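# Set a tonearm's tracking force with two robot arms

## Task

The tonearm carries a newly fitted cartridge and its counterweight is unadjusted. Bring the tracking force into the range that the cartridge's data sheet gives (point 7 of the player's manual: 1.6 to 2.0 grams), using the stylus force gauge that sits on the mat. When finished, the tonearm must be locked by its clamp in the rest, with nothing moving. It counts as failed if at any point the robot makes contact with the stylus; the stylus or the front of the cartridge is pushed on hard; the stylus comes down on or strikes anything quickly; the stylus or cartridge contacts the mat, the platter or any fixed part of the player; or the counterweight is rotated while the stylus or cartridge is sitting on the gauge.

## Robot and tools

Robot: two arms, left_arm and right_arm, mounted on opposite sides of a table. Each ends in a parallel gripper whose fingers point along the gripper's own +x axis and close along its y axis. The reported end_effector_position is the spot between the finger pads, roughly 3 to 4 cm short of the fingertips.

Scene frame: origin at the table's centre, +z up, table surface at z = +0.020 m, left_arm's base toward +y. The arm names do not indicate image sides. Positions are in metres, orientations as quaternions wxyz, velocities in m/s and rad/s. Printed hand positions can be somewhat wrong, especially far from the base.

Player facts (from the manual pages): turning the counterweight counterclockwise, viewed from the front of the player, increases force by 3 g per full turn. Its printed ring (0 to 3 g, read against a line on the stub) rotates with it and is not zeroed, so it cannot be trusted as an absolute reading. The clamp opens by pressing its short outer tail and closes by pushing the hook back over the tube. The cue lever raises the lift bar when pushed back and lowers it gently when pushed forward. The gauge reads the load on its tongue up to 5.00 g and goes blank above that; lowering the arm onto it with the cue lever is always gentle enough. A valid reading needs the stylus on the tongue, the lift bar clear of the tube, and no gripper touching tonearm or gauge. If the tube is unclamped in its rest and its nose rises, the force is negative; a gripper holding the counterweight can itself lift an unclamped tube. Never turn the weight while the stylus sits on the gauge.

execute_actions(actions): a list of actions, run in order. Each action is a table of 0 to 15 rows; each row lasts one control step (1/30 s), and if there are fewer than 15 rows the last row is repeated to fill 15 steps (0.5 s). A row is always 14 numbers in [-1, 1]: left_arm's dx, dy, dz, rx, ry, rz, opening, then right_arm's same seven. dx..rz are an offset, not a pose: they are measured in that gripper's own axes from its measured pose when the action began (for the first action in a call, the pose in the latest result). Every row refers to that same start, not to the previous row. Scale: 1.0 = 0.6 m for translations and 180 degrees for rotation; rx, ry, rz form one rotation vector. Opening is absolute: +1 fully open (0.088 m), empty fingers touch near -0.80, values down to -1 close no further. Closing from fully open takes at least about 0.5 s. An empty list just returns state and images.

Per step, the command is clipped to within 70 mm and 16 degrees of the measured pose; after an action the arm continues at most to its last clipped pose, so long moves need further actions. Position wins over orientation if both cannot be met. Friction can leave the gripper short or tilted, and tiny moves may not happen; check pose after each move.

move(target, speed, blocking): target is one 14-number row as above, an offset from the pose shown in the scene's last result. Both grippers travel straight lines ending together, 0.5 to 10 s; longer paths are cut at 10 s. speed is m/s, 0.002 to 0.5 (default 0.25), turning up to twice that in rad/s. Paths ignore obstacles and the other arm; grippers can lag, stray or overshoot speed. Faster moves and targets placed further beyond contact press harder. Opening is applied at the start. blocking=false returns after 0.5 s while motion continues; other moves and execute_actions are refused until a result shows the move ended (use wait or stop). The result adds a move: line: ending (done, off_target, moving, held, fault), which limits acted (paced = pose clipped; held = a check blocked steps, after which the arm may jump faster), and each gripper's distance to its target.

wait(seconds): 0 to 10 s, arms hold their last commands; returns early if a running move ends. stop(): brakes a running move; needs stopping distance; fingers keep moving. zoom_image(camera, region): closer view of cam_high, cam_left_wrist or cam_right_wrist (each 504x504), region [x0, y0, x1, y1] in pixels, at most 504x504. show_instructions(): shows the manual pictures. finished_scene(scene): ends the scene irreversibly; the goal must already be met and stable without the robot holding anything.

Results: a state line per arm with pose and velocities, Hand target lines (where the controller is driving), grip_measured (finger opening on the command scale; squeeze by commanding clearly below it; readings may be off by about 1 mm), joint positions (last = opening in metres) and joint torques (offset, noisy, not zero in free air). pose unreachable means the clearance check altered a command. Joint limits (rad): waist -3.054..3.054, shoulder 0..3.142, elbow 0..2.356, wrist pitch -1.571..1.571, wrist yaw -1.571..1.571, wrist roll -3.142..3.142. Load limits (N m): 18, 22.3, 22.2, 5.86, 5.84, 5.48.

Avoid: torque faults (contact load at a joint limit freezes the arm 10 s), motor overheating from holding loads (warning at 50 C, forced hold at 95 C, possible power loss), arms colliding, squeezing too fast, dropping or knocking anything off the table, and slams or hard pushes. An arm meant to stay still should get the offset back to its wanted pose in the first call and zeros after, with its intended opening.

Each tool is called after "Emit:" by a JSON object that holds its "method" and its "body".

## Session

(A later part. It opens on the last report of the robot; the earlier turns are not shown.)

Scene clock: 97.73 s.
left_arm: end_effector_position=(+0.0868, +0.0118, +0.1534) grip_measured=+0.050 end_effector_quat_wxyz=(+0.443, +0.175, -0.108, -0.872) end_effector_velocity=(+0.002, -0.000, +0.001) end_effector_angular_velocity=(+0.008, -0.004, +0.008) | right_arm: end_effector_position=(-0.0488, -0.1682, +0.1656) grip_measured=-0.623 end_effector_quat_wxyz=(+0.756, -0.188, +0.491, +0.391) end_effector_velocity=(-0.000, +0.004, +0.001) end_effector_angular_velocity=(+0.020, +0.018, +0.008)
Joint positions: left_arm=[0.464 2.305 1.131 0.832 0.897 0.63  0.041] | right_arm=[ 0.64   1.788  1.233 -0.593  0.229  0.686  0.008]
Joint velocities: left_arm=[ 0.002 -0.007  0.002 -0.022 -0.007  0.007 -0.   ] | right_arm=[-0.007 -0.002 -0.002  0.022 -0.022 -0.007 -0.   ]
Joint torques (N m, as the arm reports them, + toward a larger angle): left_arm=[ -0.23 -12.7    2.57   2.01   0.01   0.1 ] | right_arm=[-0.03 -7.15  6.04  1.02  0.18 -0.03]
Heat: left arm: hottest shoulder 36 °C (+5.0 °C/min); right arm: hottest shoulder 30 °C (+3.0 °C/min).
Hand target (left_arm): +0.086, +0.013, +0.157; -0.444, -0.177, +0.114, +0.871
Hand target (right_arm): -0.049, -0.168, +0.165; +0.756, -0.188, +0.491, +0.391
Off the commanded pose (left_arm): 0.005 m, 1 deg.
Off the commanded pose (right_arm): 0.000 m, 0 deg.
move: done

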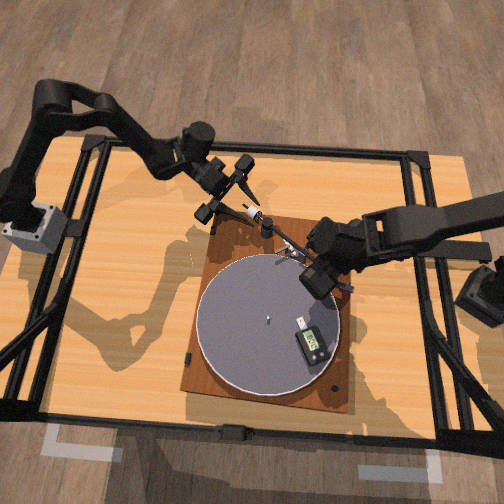

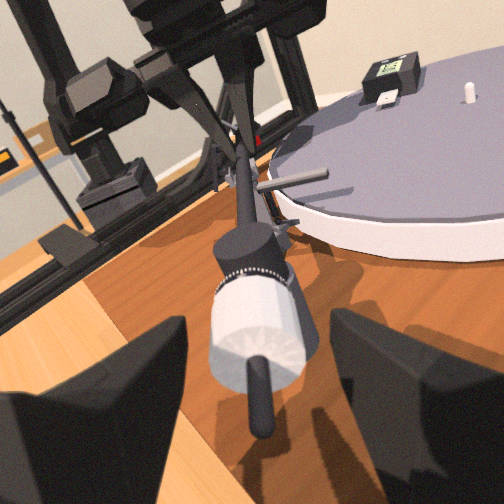

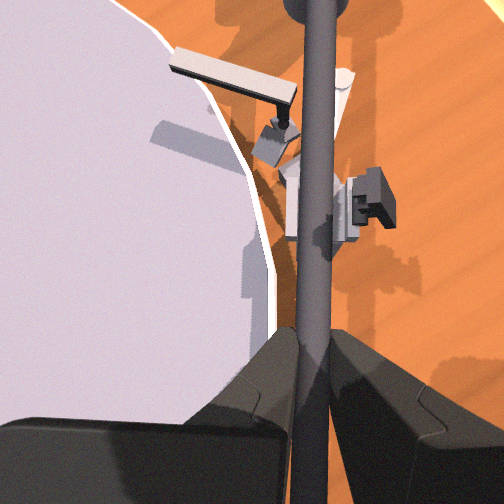

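Good. Repeat.

Emit:
{"method": "execute_actions", "body": {"actions": [[[0,0,0,0,0,0,-0.05,0,0,0,0,0,0,-0.7],[0,0,0,0,0,0,-0.13,0,0,0,0,0,0,-0.7],[0,0,0,0,0,0,-0.18,0,0,0,0,0,0,-0.7],[0,0,0,0,0,0,-0.21,0,0,0,0,0,0,-0.7],[0,0,0,0,0,0,-0.235,0,0,0,0,0,0,-0.7],[0,0,0,0,0,0,-0.26,0,0,0,0,0,0,-0.7],[0,0,0,0,0,0,-0.28,0,0,0,0,0,0,-0.7],[0,0,0,0,0,0,-0.31,0,0,0,0,0,0,-0.7],[0,0,0,0,0,0,-0.36,0,0,0,0,0,0,-0.7]]]}}

Emit:
{"method": "move", "body": {"target": [0.001,0.019,-0.016,-0.5,0,-0.108,-0.36,0,0,0,0,0,0,-0.7], "speed": 0.5}}

Emit:
{"method": "move", "body": {"target": [0.004,-0.018,-0.02,0.503,0,0.109,0.05,0,0,0,0,0,0,-0.7], "speed": 0.5}}

Scene clock: 99.30 s.
left_arm: end_effector_position=(+0.0875, +0.0116, +0.1532) grip_measured=-0.268 end_effector_quat_wxyz=(+0.445, +0.176, -0.108, -0.871) end_effector_velocity=(-0.001, +0.000, -0.001) end_effector_angular_velocity=(+0.004, -0.006, +0.003) | right_arm: end_effector_position=(-0.0489, -0.1682, +0.1656) grip_measured=-0.623 end_effector_quat_wxyz=(+0.756, -0.188, +0.490, +0.391) end_effector_velocity=(+0.002, -0.005, -0.002) end_effector_angular_velocity=(-0.020, -0.004, -0.012)
Joint positions: left_arm=[0.464 2.305 1.131 0.832 0.893 0.631 0.026] | right_arm=[ 0.64   1.788  1.233 -0.593  0.229  0.686  0.008]
Joint velocities: left_arm=[-0.002 -0.002 -0.002 -0.007 -0.007  0.007  0.   ] | right_arm=[-0.002 -0.002 -0.002 -0.022  0.007  0.007 -0.   ]
Joint torques (N m, as the arm reports them, + toward a larger angle): left_arm=[ -0.01 -10.95   3.73   1.76   0.36  -0.06] | right_arm=[-0.02 -7.15  6.05  1.06  0.16 -0.02]
Heat: left arm: hottest shoulder 37 °C (+5.1 °C/min); right arm: hottest shoulder 30 °C (+3.0 °C/min).
Hand target (left_arm): +0.087, +0.012, +0.153; -0.443, -0.175, +0.108, +0.872
Hand target (right_arm): -0.049, -0.168, +0.165; +0.756, -0.188, +0.490, +0.391
Off the commanded pose (left_arm): 0.001 m, 0 deg.
Off the commanded pose (right_arm): 0.000 m, 0 deg.

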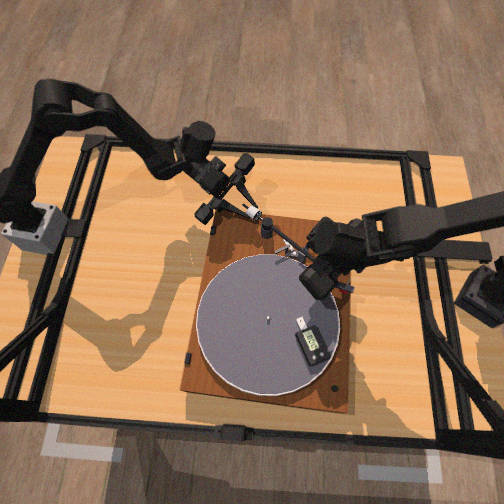

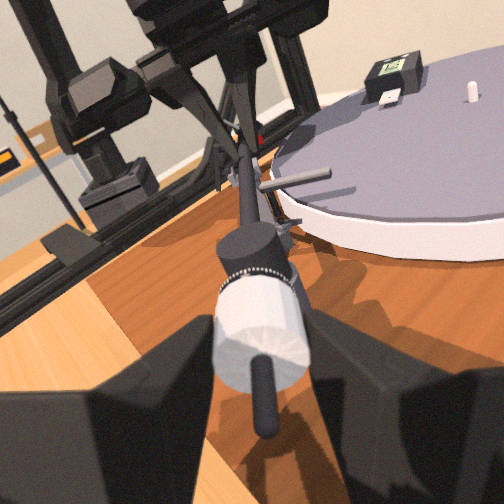

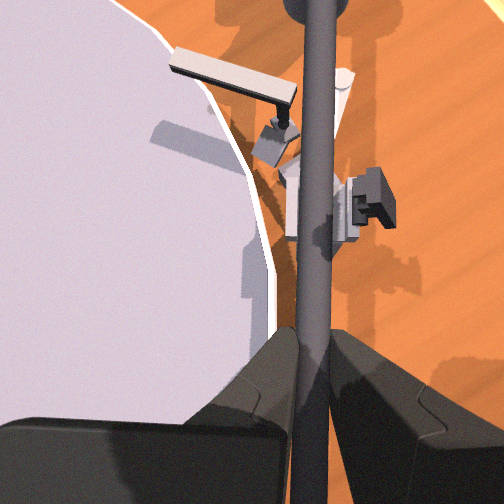

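Scene clock: 101.57 s.
left_arm: end_effector_position=(+0.0978, +0.0047, +0.1507) grip_measured=-0.266 end_effector_quat_wxyz=(+0.296, -0.171, +0.565, -0.751) end_effector_velocity=(+0.003, -0.001, -0.003) end_effector_angular_velocity=(+0.012, +0.015, +0.028) | right_arm: end_effector_position=(-0.0487, -0.1684, +0.1657) grip_measured=-0.623 end_effector_quat_wxyz=(+0.756, -0.189, +0.490, +0.391) end_effector_velocity=(+0.000, +0.001, +0.001) end_effector_angular_velocity=(+0.006, -0.009, +0.006)
Joint positions: left_arm=[ 0.531  2.494  1.378  0.851  1.268 -1.009  0.026] | right_arm=[ 0.64   1.788  1.233 -0.594  0.23   0.685  0.008]
Joint velocities: left_arm=[ 0.002  0.012 -0.007  0.051 -0.022 -0.051  0.   ] | right_arm=[ 0.002 -0.002 -0.002  0.007  0.007 -0.007 -0.   ]
Joint torques (N m, as the arm reports them, + toward a larger angle): left_arm=[  0.12 -11.4    3.84   2.15  -0.18  -0.1 ] | right_arm=[-0.18 -7.15  6.06  1.12  0.12  0.03]
Heat: left arm: hottest shoulder 37 °C (+5.0 °C/min); right arm: hottest shoulder 30 °C (+3.0 °C/min).
Hand target (left_arm): +0.099, +0.004, +0.149; -0.300, +0.174, -0.565, +0.749
Hand target (right_arm): -0.049, -0.168, +0.166; +0.756, -0.188, +0.490, +0.391
Off the commanded pose (left_arm): 0.003 m, 1 deg.
Off the commanded pose (right_arm): 0.000 m, 0 deg.
move: done

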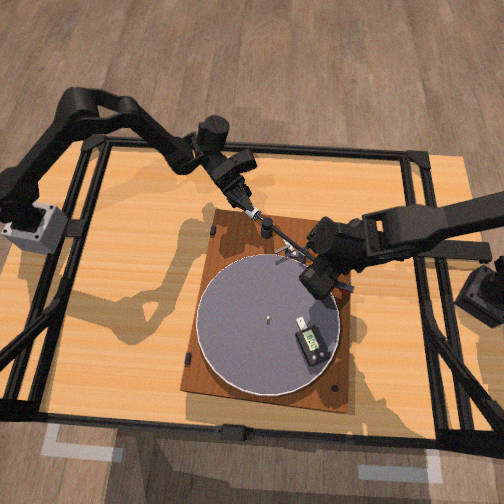

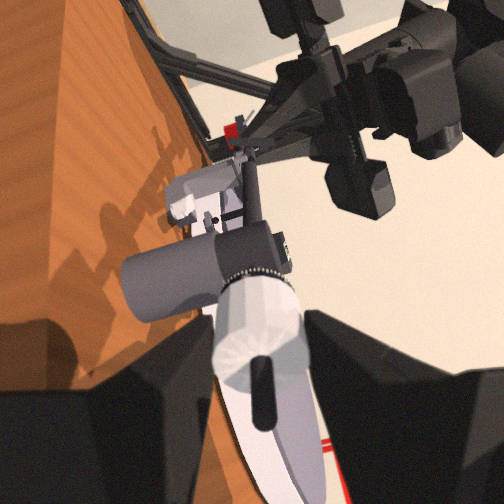

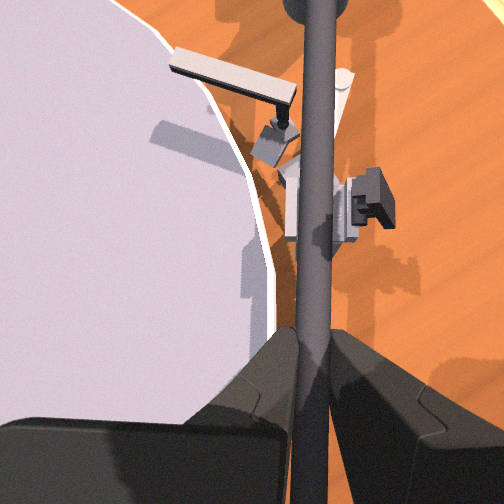

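Scene clock: 103.77 s.
left_arm: end_effector_position=(+0.0876, +0.0134, +0.1531) grip_measured=+0.050 end_effector_quat_wxyz=(+0.440, +0.176, -0.110, -0.874) end_effector_velocity=(-0.003, +0.003, -0.006) end_effector_angular_velocity=(+0.041, +0.031, -0.005) | right_arm: end_effector_position=(-0.0487, -0.1682, +0.1658) grip_measured=-0.623 end_effector_quat_wxyz=(+0.756, -0.188, +0.490, +0.391) end_effector_velocity=(+0.000, -0.004, -0.000) end_effector_angular_velocity=(-0.019, +0.003, +0.007)
Joint positions: left_arm=[0.468 2.303 1.13  0.823 0.907 0.642 0.041] | right_arm=[ 0.64   1.788  1.234 -0.594  0.23   0.685  0.008]
Joint velocities: left_arm=[-0.002  0.002 -0.007 -0.022  0.007 -0.022 -0.   ] | right_arm=[-0.002 -0.002  0.002 -0.022 -0.007 -0.007 -0.   ]
Joint torques (N m, as the arm reports them, + toward a larger angle): left_arm=[ -0.21 -12.7    2.52   1.99   0.02   0.11] | right_arm=[-0.03 -7.14  6.04  1.04  0.17 -0.02]
Heat: left arm: hottest shoulder 37 °C (+5.0 °C/min); right arm: hottest shoulder 30 °C (+3.0 °C/min).
Hand target (left_arm): +0.086, +0.015, +0.157; -0.440, -0.178, +0.115, +0.872
Hand target (right_arm): -0.049, -0.168, +0.166; +0.756, -0.189, +0.490, +0.391
Off the commanded pose (left_arm): 0.004 m, 1 deg.
Off the commanded pose (right_arm): 0.000 m, 0 deg.
move: done

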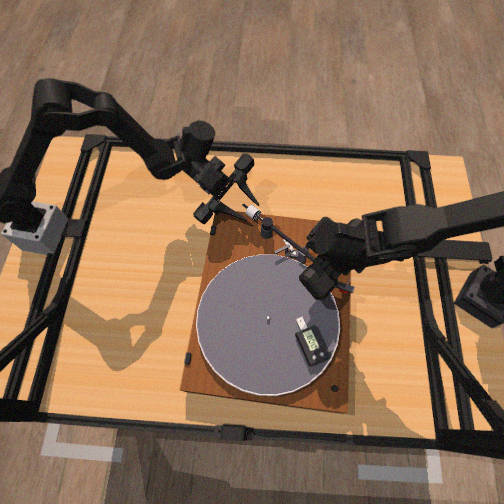

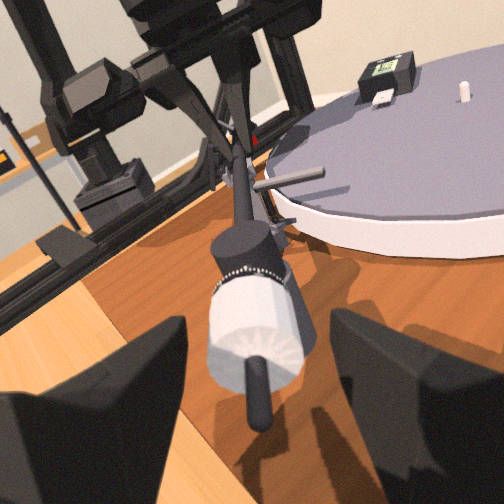

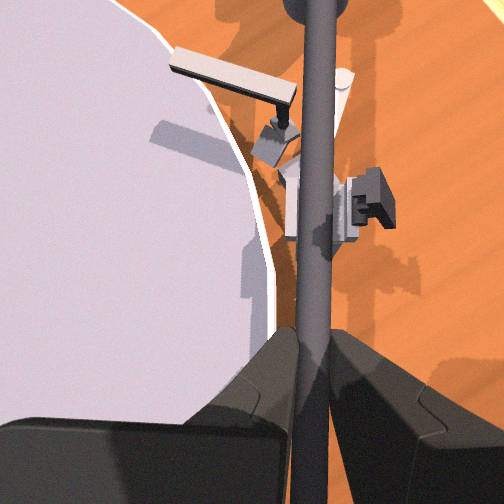

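Emit:
{"method": "execute_actions", "body": {"actions": [[[0,0.002,0,0,0,0.004,-0.05,0,0,0,0,0,0,-0.7],[0,0.002,0,0,0,0.004,-0.13,0,0,0,0,0,0,-0.7],[0,0.002,0,0,0,0.004,-0.18,0,0,0,0,0,0,-0.7],[0,0.002,0,0,0,0.004,-0.21,0,0,0,0,0,0,-0.7],[0,0.002,0,0,0,0.004,-0.235,0,0,0,0,0,0,-0.7],[0,0.002,0,0,0,0.004,-0.26,0,0,0,0,0,0,-0.7],[0,0.002,0,0,0,0.004,-0.28,0,0,0,0,0,0,-0.7],[0,0.002,0,0,0,0.004,-0.31,0,0,0,0,0,0,-0.7],[0,0.002,0,0,0,0.004,-0.36,0,0,0,0,0,0,-0.7]]]}}

Emit:
{"method": "move", "body": {"target": [0.001,0.019,-0.016,-0.5,0,-0.108,-0.36,0,0,0,0,0,0,-0.7], "speed": 0.5}}

Emit:
{"method": "move", "body": {"target": [0.005,-0.018,-0.018,0.503,0,0.109,0.05,0,0,0,0,0,0,-0.7], "speed": 0.5}}

Emit:
{"method": "execute_actions", "body": {"actions": [[[0,0,0,0,0,0,-0.05,0,0,0,0,0,0,-0.7],[0,0,0,0,0,0,-0.13,0,0,0,0,0,0,-0.7],[0,0,0,0,0,0,-0.18,0,0,0,0,0,0,-0.7],[0,0,0,0,0,0,-0.21,0,0,0,0,0,0,-0.7],[0,0,0,0,0,0,-0.235,0,0,0,0,0,0,-0.7],[0,0,0,0,0,0,-0.26,0,0,0,0,0,0,-0.7],[0,0,0,0,0,0,-0.28,0,0,0,0,0,0,-0.7],[0,0,0,0,0,0,-0.31,0,0,0,0,0,0,-0.7],[0,0,0,0,0,0,-0.36,0,0,0,0,0,0,-0.7]]]}}

Emit:
{"method": "move", "body": {"target": [0.001,0.019,-0.016,-0.5,0,-0.108,-0.36,0,0,0,0,0,0,-0.7], "speed": 0.5}}

Emit:
{"method": "move", "body": {"target": [0.005,-0.018,-0.018,0.503,0,0.109,0.05,0,0,0,0,0,0,-0.7], "speed": 0.5}}

Scene clock: 108.27 s.
left_arm: end_effector_position=(+0.0883, +0.0124, +0.1551) grip_measured=-0.266 end_effector_quat_wxyz=(+0.443, +0.175, -0.114, -0.872) end_effector_velocity=(-0.001, +0.001, -0.003) end_effector_angular_velocity=(+0.026, +0.011, +0.006) | right_arm: end_effector_position=(-0.0487, -0.1682, +0.1660) grip_measured=-0.623 end_effector_quat_wxyz=(+0.756, -0.188, +0.490, +0.392) end_effector_velocity=(+0.000, -0.004, -0.002) end_effector_angular_velocity=(-0.021, +0.009, -0.006)
Joint positions: left_arm=[0.468 2.302 1.129 0.838 0.902 0.637 0.026] | right_arm=[ 0.64   1.787  1.234 -0.594  0.23   0.685  0.008]
Joint velocities: left_arm=[-0.002 -0.002 -0.002 -0.022 -0.007 -0.007  0.   ] | right_arm=[-0.002  0.002  0.002 -0.022 -0.007  0.007 -0.   ]
Joint torques (N m, as the arm reports them, + toward a larger angle): left_arm=[ -0.03 -10.74   3.35   2.06   0.    -0.17] | right_arm=[-0.03 -7.15  6.05  1.07  0.16 -0.02]
Heat: left arm: hottest shoulder 38 °C (+5.1 °C/min); right arm: hottest shoulder 30 °C (+3.0 °C/min).
Hand target (left_arm): +0.089, +0.013, +0.154; -0.445, -0.175, +0.111, +0.871
Hand target (right_arm): -0.049, -0.168, +0.166; +0.756, -0.188, +0.490, +0.392
Off the commanded pose (left_arm): 0.002 m, 0 deg.
Off the commanded pose (right_arm): 0.000 m, 0 deg.

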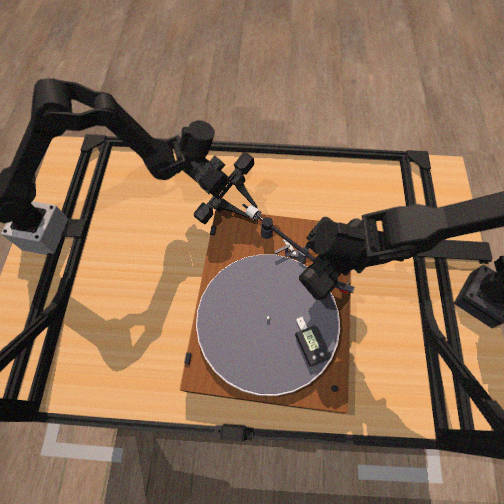

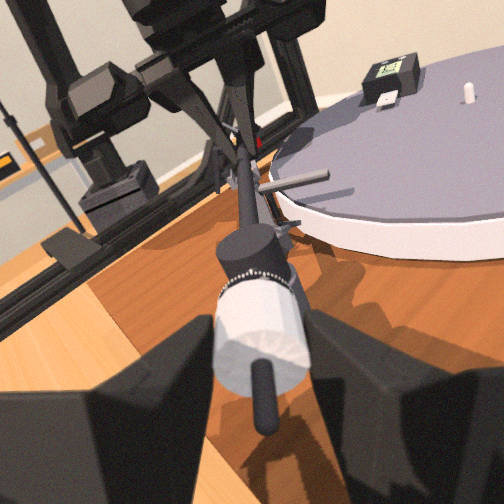

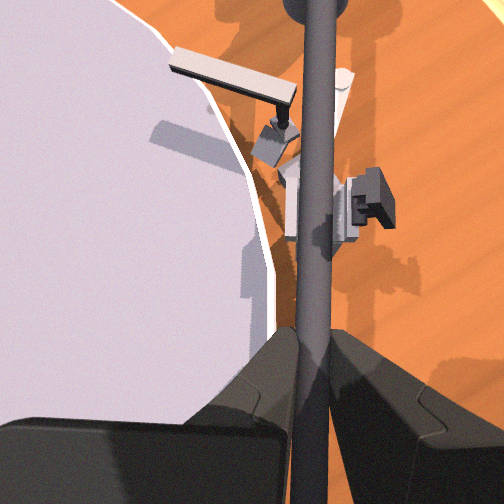

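Scene clock: 110.53 s.
left_arm: end_effector_position=(+0.0995, +0.0051, +0.1512) grip_measured=-0.264 end_effector_quat_wxyz=(+0.296, -0.170, +0.562, -0.753) end_effector_velocity=(+0.002, -0.000, -0.001) end_effector_angular_velocity=(-0.014, +0.003, +0.012) | right_arm: end_effector_position=(-0.0485, -0.1684, +0.1659) grip_measured=-0.623 end_effector_quat_wxyz=(+0.756, -0.189, +0.490, +0.391) end_effector_velocity=(-0.008, -0.002, +0.000) end_effector_angular_velocity=(-0.005, +0.030, +0.029)
Joint positions: left_arm=[ 0.535  2.494  1.38   0.852  1.272 -1.003  0.026] | right_arm=[ 0.64   1.787  1.234 -0.595  0.231  0.684  0.008]
Joint velocities: left_arm=[ 0.002  0.012 -0.007  0.066 -0.007 -0.037 -0.   ] | right_arm=[ 0.007 -0.007 -0.002 -0.007 -0.037 -0.007  0.   ]
Joint torques (N m, as the arm reports them, + toward a larger angle): left_arm=[  0.02 -11.85   3.79   2.23  -0.01  -0.14] | right_arm=[-0.02 -7.14  6.06  1.1   0.16  0.  ]
Heat: left arm: hottest shoulder 38 °C (+5.0 °C/min); right arm: hottest shoulder 30 °C (+3.0 °C/min).
Hand target (left_arm): +0.100, +0.004, +0.150; -0.298, +0.173, -0.561, +0.753
Hand target (right_arm): -0.049, -0.168, +0.166; +0.756, -0.188, +0.490, +0.391
Off the commanded pose (left_arm): 0.001 m, 0 deg.
Off the commanded pose (right_arm): 0.000 m, 0 deg.
move: done

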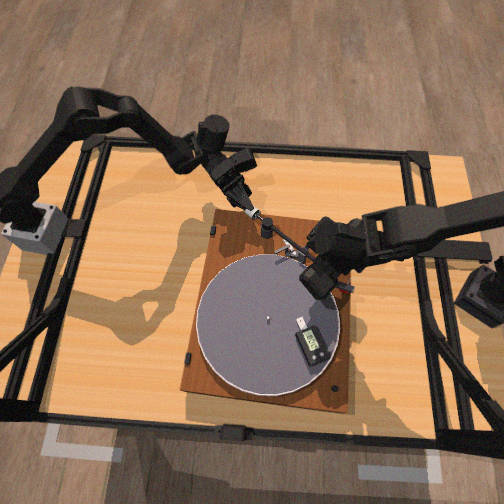

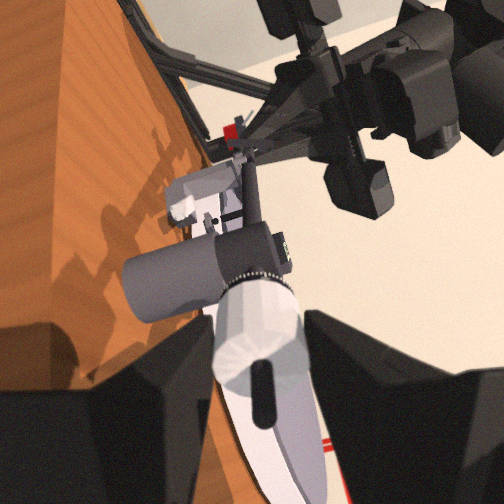

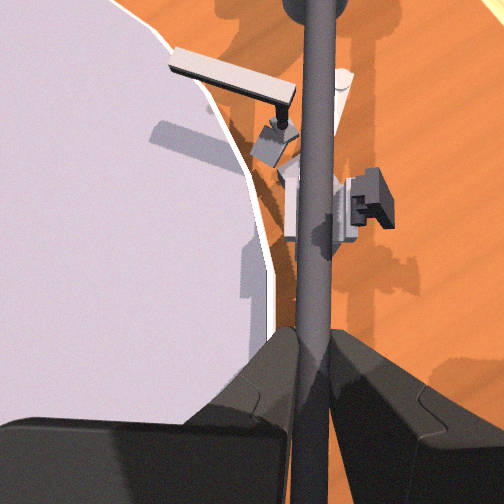

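Scene clock: 112.73 s.
left_arm: end_effector_position=(+0.0895, +0.0126, +0.1539) grip_measured=+0.050 end_effector_quat_wxyz=(+0.440, +0.176, -0.113, -0.873) end_effector_velocity=(+0.001, +0.002, -0.003) end_effector_angular_velocity=(+0.035, +0.014, +0.011) | right_arm: end_effector_position=(-0.0487, -0.1683, +0.1659) grip_measured=-0.623 end_effector_quat_wxyz=(+0.756, -0.189, +0.489, +0.391) end_effector_velocity=(-0.000, -0.002, -0.001) end_effector_angular_velocity=(-0.009, +0.003, +0.007)
Joint positions: left_arm=[0.472 2.305 1.135 0.824 0.911 0.646 0.041] | right_arm=[ 0.64   1.787  1.234 -0.594  0.231  0.684  0.008]
Joint velocities: left_arm=[ 0.002 -0.007 -0.002 -0.037 -0.007 -0.007 -0.   ] | right_arm=[-0.002 -0.002 -0.002 -0.007 -0.007 -0.007 -0.   ]
Joint torques (N m, as the arm reports them, + toward a larger angle): left_arm=[ -0.19 -12.73   2.54   1.99   0.04   0.15] | right_arm=[-0.03 -7.16  6.05  1.03  0.16 -0.03]
Heat: left arm: hottest shoulder 39 °C (+6.0 °C/min); right arm: hottest shoulder 30 °C (+2.0 °C/min).
Hand target (left_arm): +0.088, +0.014, +0.158; -0.440, -0.178, +0.119, +0.872
Hand target (right_arm): -0.049, -0.168, +0.166; +0.756, -0.189, +0.490, +0.391
Off the commanded pose (left_arm): 0.004 m, 1 deg.
Off the commanded pose (right_arm): 0.000 m, 0 deg.
move: done

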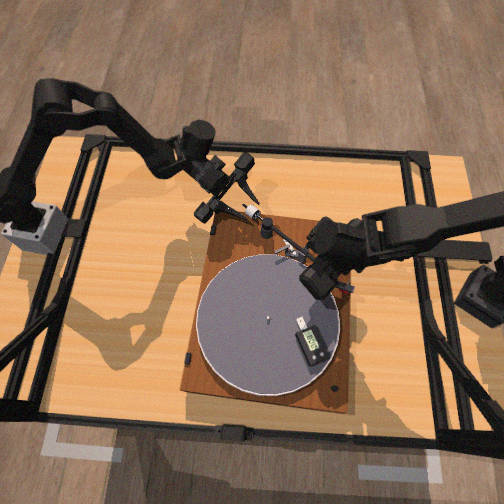

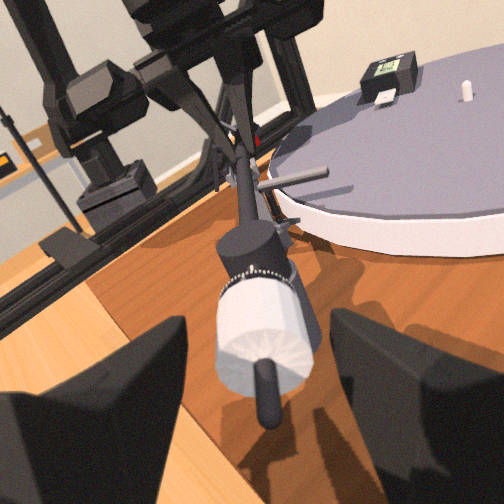

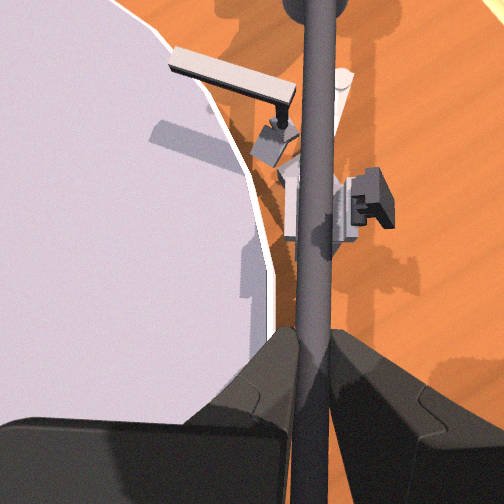

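Scene clock: 113.23 s.
left_arm: end_effector_position=(+0.0892, +0.0127, +0.1540) grip_measured=-0.264 end_effector_quat_wxyz=(+0.439, +0.176, -0.113, -0.874) end_effector_velocity=(+0.001, -0.001, -0.004) end_effector_angular_velocity=(+0.026, +0.015, +0.023) | right_arm: end_effector_position=(-0.0487, -0.1683, +0.1659) grip_measured=-0.623 end_effector_quat_wxyz=(+0.756, -0.189, +0.489, +0.391) end_effector_velocity=(-0.000, +0.001, +0.002) end_effector_angular_velocity=(+0.007, -0.002, +0.020)
Joint positions: left_arm=[0.472 2.305 1.135 0.825 0.912 0.646 0.026] | right_arm=[ 0.64   1.787  1.234 -0.594  0.231  0.684  0.008]
Joint velocities: left_arm=[-0.002  0.002 -0.002 -0.007 -0.022 -0.022 -0.   ] | right_arm=[-0.002 -0.007 -0.002  0.007 -0.007 -0.022 -0.   ]
Joint torques (N m, as the arm reports them, + toward a larger angle): left_arm=[  0.06 -11.01   3.71   1.78   0.17  -0.03] | right_arm=[-0.08 -7.17  6.06  1.03  0.16 -0.03]
Heat: left arm: hottest shoulder 39 °C (+6.1 °C/min); right arm: hottest shoulder 30 °C (+2.0 °C/min).
Hand target (left_arm): +0.090, +0.013, +0.154; -0.440, -0.176, +0.113, +0.873
Hand target (right_arm): -0.049, -0.168, +0.166; +0.756, -0.189, +0.489, +0.391
Off the commanded pose (left_arm): 0.000 m, 0 deg.
Off the commanded pose (right_arm): 0.000 m, 0 deg.

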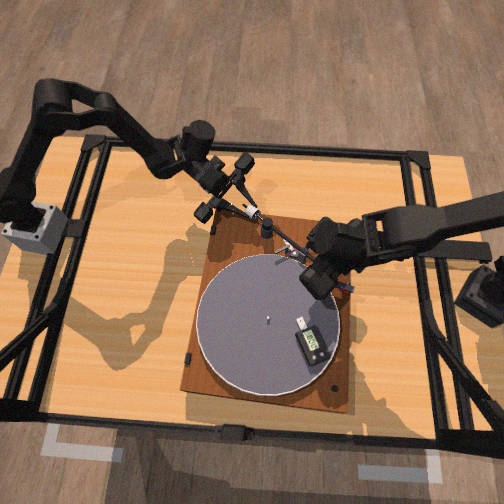

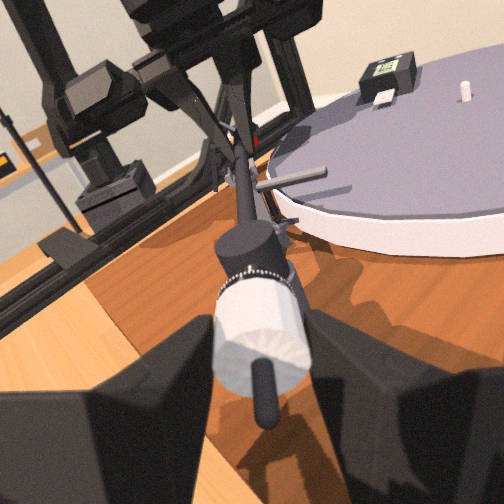

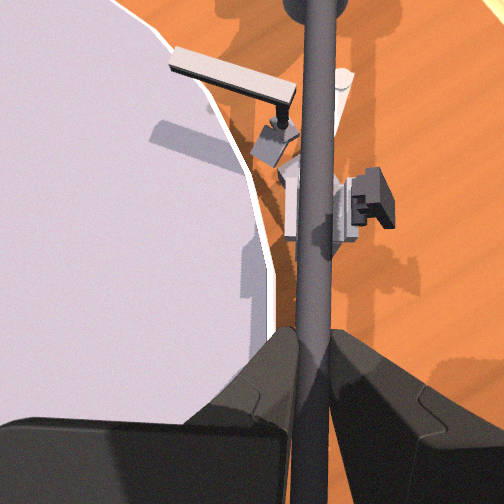

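Scene clock: 115.50 s.
left_arm: end_effector_position=(+0.0994, +0.0062, +0.1507) grip_measured=-0.264 end_effector_quat_wxyz=(+0.291, -0.166, +0.564, -0.755) end_effector_velocity=(-0.000, -0.001, +0.002) end_effector_angular_velocity=(-0.006, +0.019, +0.011) | right_arm: end_effector_position=(-0.0486, -0.1684, +0.1660) grip_measured=-0.623 end_effector_quat_wxyz=(+0.756, -0.189, +0.490, +0.392) end_effector_velocity=(-0.004, -0.002, -0.001) end_effector_angular_velocity=(-0.013, +0.011, +0.031)
Joint positions: left_arm=[ 0.537  2.495  1.387  0.827  1.287 -0.987  0.026] | right_arm=[ 0.64   1.787  1.234 -0.595  0.23   0.684  0.008]
Joint velocities: left_arm=[-0.002  0.012 -0.007  0.095 -0.007 -0.081 -0.   ] | right_arm=[ 0.002 -0.002 -0.002 -0.007 -0.022 -0.022 -0.   ]
Joint torques (N m, as the arm reports them, + toward a larger angle): left_arm=[  0.08 -11.72   3.83   2.22  -0.23  -0.11] | right_arm=[-0.16 -7.15  6.07  1.06  0.18 -0.02]
Heat: left arm: hottest shoulder 39 °C (+6.1 °C/min); right arm: hottest shoulder 30 °C (+1.0 °C/min).
Hand target (left_arm): +0.101, +0.005, +0.149; -0.296, +0.170, -0.563, +0.753
Hand target (right_arm): -0.049, -0.168, +0.166; +0.756, -0.189, +0.489, +0.392
Off the commanded pose (left_arm): 0.003 m, 1 deg.
Off the commanded pose (right_arm): 0.000 m, 0 deg.
move: done

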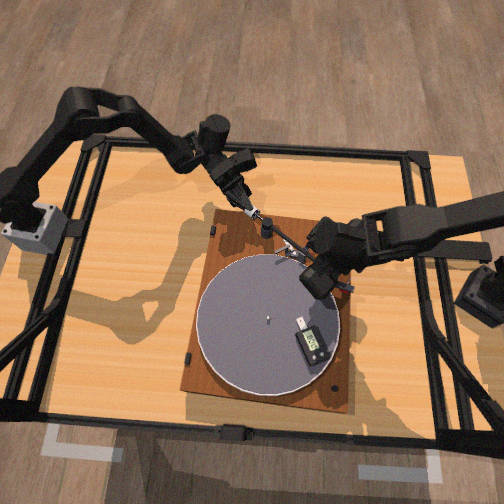

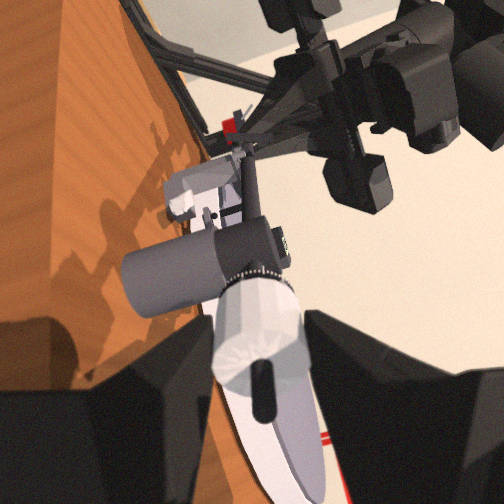

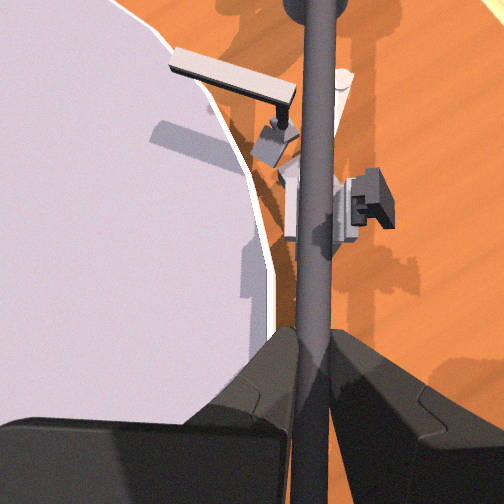

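Scene clock: 117.70 s.
left_arm: end_effector_position=(+0.0895, +0.0137, +0.1534) grip_measured=+0.050 end_effector_quat_wxyz=(+0.434, +0.175, -0.113, -0.877) end_effector_velocity=(+0.002, -0.000, +0.001) end_effector_angular_velocity=(-0.002, +0.001, +0.011) | right_arm: end_effector_position=(-0.0486, -0.1683, +0.1661) grip_measured=-0.623 end_effector_quat_wxyz=(+0.756, -0.189, +0.489, +0.392) end_effector_velocity=(-0.000, -0.002, -0.003) end_effector_angular_velocity=(-0.011, +0.023, -0.005)
Joint positions: left_arm=[0.476 2.307 1.14  0.81  0.928 0.656 0.041] | right_arm=[ 0.64   1.787  1.234 -0.594  0.23   0.684  0.008]
Joint velocities: left_arm=[ 0.002 -0.002 -0.002  0.007 -0.007 -0.007  0.   ] | right_arm=[-0.007  0.002 -0.002 -0.007 -0.022  0.007 -0.   ]
Joint torques (N m, as the arm reports them, + toward a larger angle): left_arm=[ -0.19 -12.74   2.51   1.98   0.03   0.11] | right_arm=[-0.03 -7.16  6.05  1.03  0.16 -0.02]
Heat: left arm: hottest shoulder 39 °C (+6.0 °C/min); right arm: hottest shoulder 30 °C (+1.0 °C/min).
Hand target (left_arm): +0.088, +0.015, +0.157; -0.434, -0.177, +0.119, +0.875
Hand target (right_arm): -0.049, -0.168, +0.166; +0.756, -0.189, +0.490, +0.391
Off the commanded pose (left_arm): 0.004 m, 1 deg.
Off the commanded pose (right_arm): 0.000 m, 0 deg.
move: done

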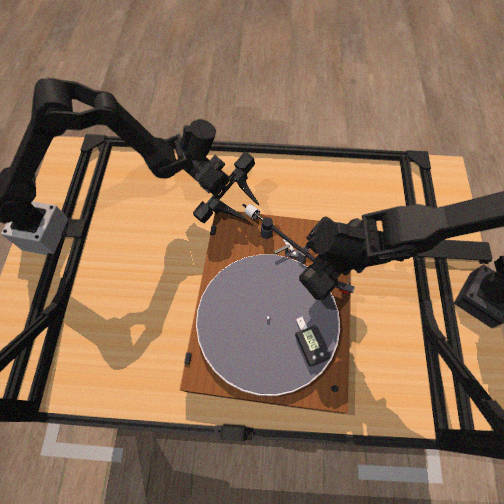

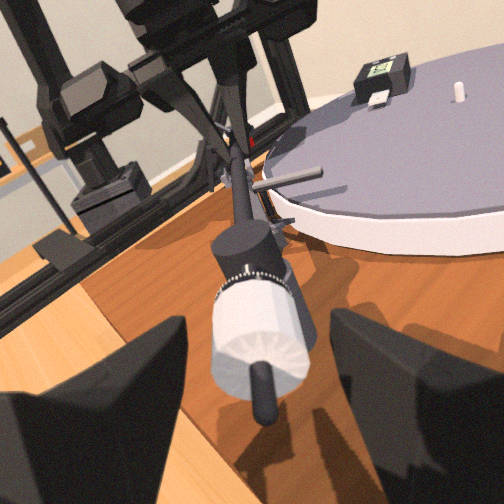

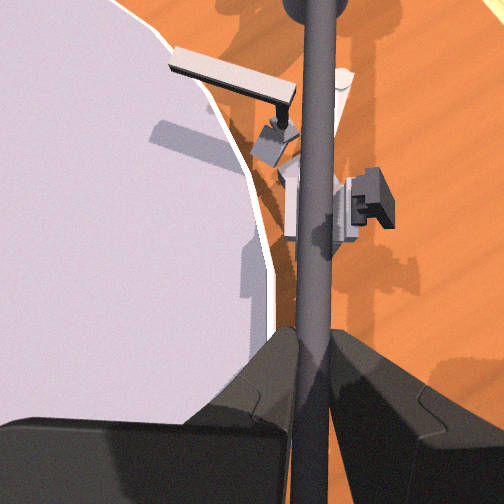

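Emit:
{"method": "execute_actions", "body": {"actions": [[[0,0,0,0,0,0.005,-0.05,0,0,0,0,0,0,-0.7],[0,0,0,0,0,0.005,-0.13,0,0,0,0,0,0,-0.7],[0,0,0,0,0,0.005,-0.18,0,0,0,0,0,0,-0.7],[0,0,0,0,0,0.005,-0.21,0,0,0,0,0,0,-0.7],[0,0,0,0,0,0.005,-0.235,0,0,0,0,0,0,-0.7],[0,0,0,0,0,0.005,-0.26,0,0,0,0,0,0,-0.7],[0,0,0,0,0,0.005,-0.28,0,0,0,0,0,0,-0.7],[0,0,0,0,0,0.005,-0.31,0,0,0,0,0,0,-0.7],[0,0,0,0,0,0.005,-0.36,0,0,0,0,0,0,-0.7]]]}}

Emit:
{"method": "move", "body": {"target": [0.001,0.019,-0.016,-0.49,0,-0.106,-0.36,0,0,0,0,0,0,-0.7], "speed": 0.5}}

Emit:
{"method": "move", "body": {"target": [-0.17,-0.04,-0.05,0.39,0,0.085,0.15,-0.031,0.007,0.02,0,0.028,0,-0.68], "speed": 0.4}}

Scene clock: 119.50 s.
left_arm: end_effector_position=(+0.0890, +0.0131, +0.1553) grip_measured=-0.264 end_effector_quat_wxyz=(+0.437, +0.173, -0.119, -0.875) end_effector_velocity=(+0.001, -0.001, -0.001) end_effector_angular_velocity=(+0.004, -0.002, +0.020) | right_arm: end_effector_position=(-0.0486, -0.1682, +0.1662) grip_measured=-0.623 end_effector_quat_wxyz=(+0.756, -0.189, +0.489, +0.392) end_effector_velocity=(+0.000, -0.004, -0.002) end_effector_angular_velocity=(-0.027, -0.003, +0.020)
Joint positions: left_arm=[0.473 2.306 1.135 0.835 0.921 0.647 0.026] | right_arm=[ 0.64   1.787  1.234 -0.594  0.23   0.684  0.008]
Joint velocities: left_arm=[-0.002 -0.002 -0.007  0.007 -0.022 -0.007 -0.   ] | right_arm=[-0.002  0.002  0.002 -0.022 -0.007 -0.022 -0.   ]
Joint torques (N m, as the arm reports them, + toward a larger angle): left_arm=[  0.06 -10.86   3.12   2.08  -0.1   -0.16] | right_arm=[-0.07 -7.16  6.05  1.06  0.18 -0.02]
Heat: left arm: hottest shoulder 40 °C (+6.1 °C/min); right arm: hottest shoulder 30 °C (+1.0 °C/min).
Hand target (left_arm): +0.090, +0.014, +0.153; -0.440, -0.174, +0.115, +0.873
Hand target (right_arm): -0.049, -0.168, +0.166; +0.756, -0.189, +0.489, +0.392
Off the commanded pose (left_arm): 0.002 m, 1 deg.
Off the commanded pose (right_arm): 0.000 m, 0 deg.

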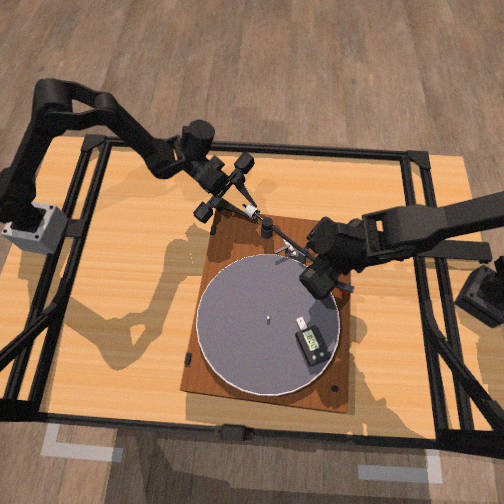

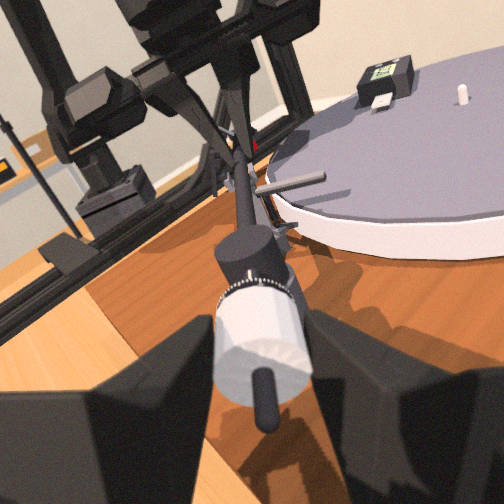

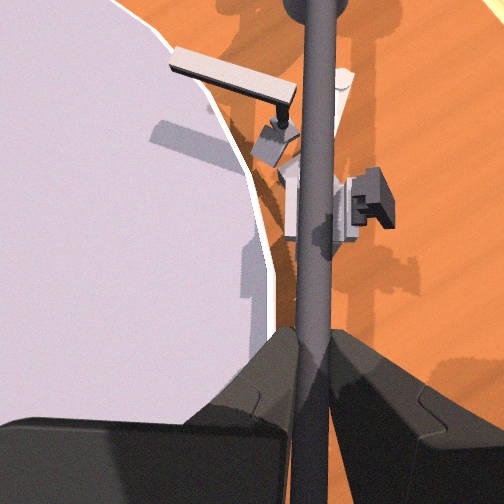

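Scene clock: 121.73 s.
left_arm: end_effector_position=(+0.1005, +0.0053, +0.1516) grip_measured=-0.266 end_effector_quat_wxyz=(+0.297, -0.161, +0.549, -0.764) end_effector_velocity=(-0.001, -0.001, +0.000) end_effector_angular_velocity=(-0.016, +0.006, +0.009) | right_arm: end_effector_position=(-0.0487, -0.1684, +0.1661) grip_measured=-0.623 end_effector_quat_wxyz=(+0.756, -0.189, +0.490, +0.392) end_effector_velocity=(-0.000, -0.002, +0.001) end_effector_angular_velocity=(-0.001, +0.010, -0.006)
Joint positions: left_arm=[ 0.538  2.49   1.389  0.814  1.281 -0.941  0.026] | right_arm=[ 0.64   1.787  1.234 -0.595  0.229  0.684  0.008]
Joint velocities: left_arm=[-0.002  0.012 -0.007  0.081 -0.007 -0.051 -0.   ] | right_arm=[-0.002 -0.007 -0.002 -0.007 -0.007  0.007 -0.   ]
Joint torques (N m, as the arm reports them, + toward a larger angle): left_arm=[ -0.02 -11.79   3.88   2.26   0.18  -0.1 ] | right_arm=[ 0.12 -7.15  6.06  1.12  0.2  -0.02]
Heat: left arm: hottest shoulder 40 °C (+6.0 °C/min); right arm: hottest shoulder 30 °C (+1.0 °C/min).
Hand target (left_arm): +0.101, +0.005, +0.151; -0.297, +0.162, -0.548, +0.765
Hand target (right_arm): -0.049, -0.168, +0.166; +0.756, -0.189, +0.489, +0.392
Off the commanded pose (left_arm): 0.001 m, 0 deg.
Off the commanded pose (right_arm): 0.000 m, 0 deg.
move: done

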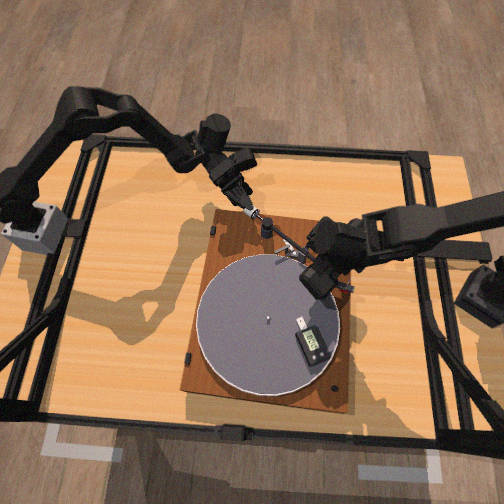

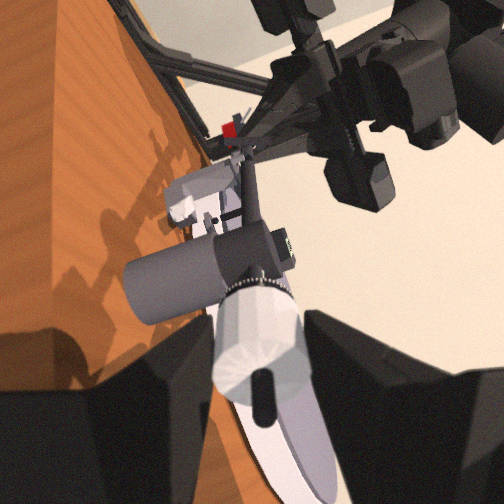

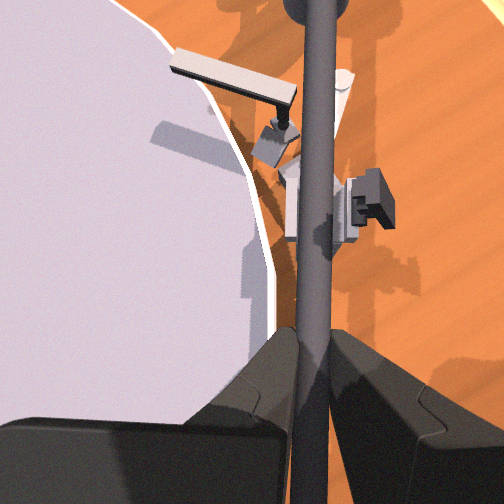

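Scene clock: 123.80 s.
left_arm: end_effector_position=(+0.1554, +0.0957, +0.1689) grip_measured=+0.150 end_effector_quat_wxyz=(+0.426, +0.106, +0.030, -0.898) end_effector_velocity=(-0.002, +0.002, -0.004) end_effector_angular_velocity=(+0.010, -0.011, -0.004) | right_arm: end_effector_position=(-0.0460, -0.1665, +0.1861) grip_measured=-0.623 end_effector_quat_wxyz=(+0.736, -0.204, +0.523, +0.379) end_effector_velocity=(-0.002, +0.002, +0.002) end_effector_angular_velocity=(+0.011, +0.018, +0.012)
Joint positions: left_arm=[0.73  2.143 1.026 0.461 1.211 0.661 0.046] | right_arm=[ 0.611  1.817  1.382 -0.779  0.169  0.679  0.008]
Joint velocities: left_arm=[-0.002 -0.002 -0.002 -0.037 -0.007  0.037  0.   ] | right_arm=[-0.002 -0.002  0.002  0.007 -0.022 -0.007 -0.   ]
Joint torques (N m, as the arm reports them, + toward a larger angle): left_arm=[  0.25 -11.37   2.71   1.27   0.22   0.13] | right_arm=[ 0.48 -7.26  7.32  0.21  0.   -0.16]
Heat: left arm: hottest shoulder 40 °C (+6.0 °C/min); right arm: hottest shoulder 30 °C (+1.0 °C/min).
Hand target (left_arm): +0.156, +0.097, +0.171; -0.428, -0.109, -0.027, +0.897
Hand target (right_arm): -0.049, -0.165, +0.188; +0.733, -0.206, +0.523, +0.383
Off the commanded pose (left_arm): 0.003 m, 1 deg.
Off the commanded pose (right_arm): 0.004 m, 1 deg.
move: done

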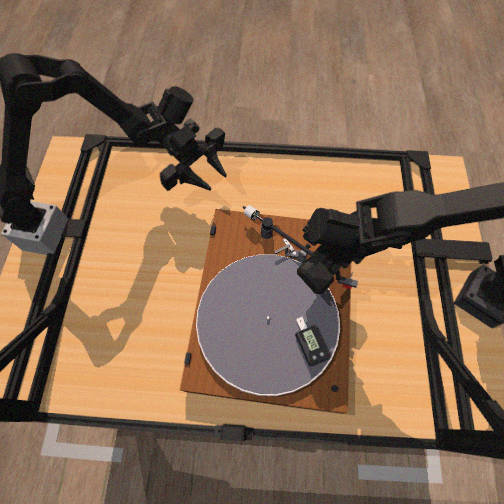

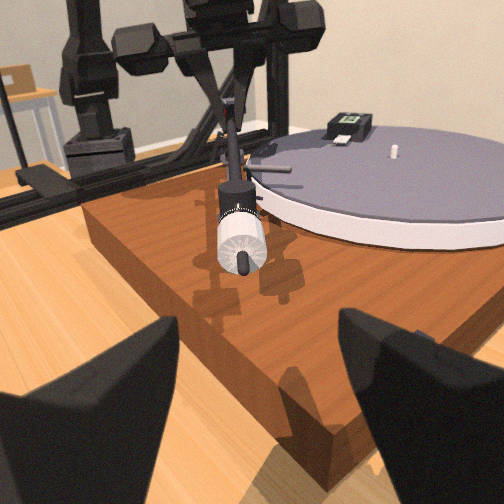

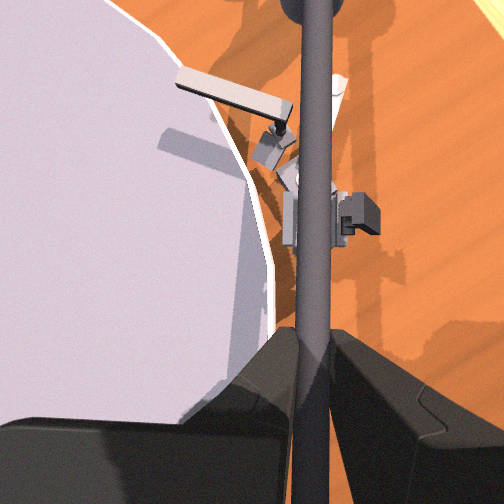

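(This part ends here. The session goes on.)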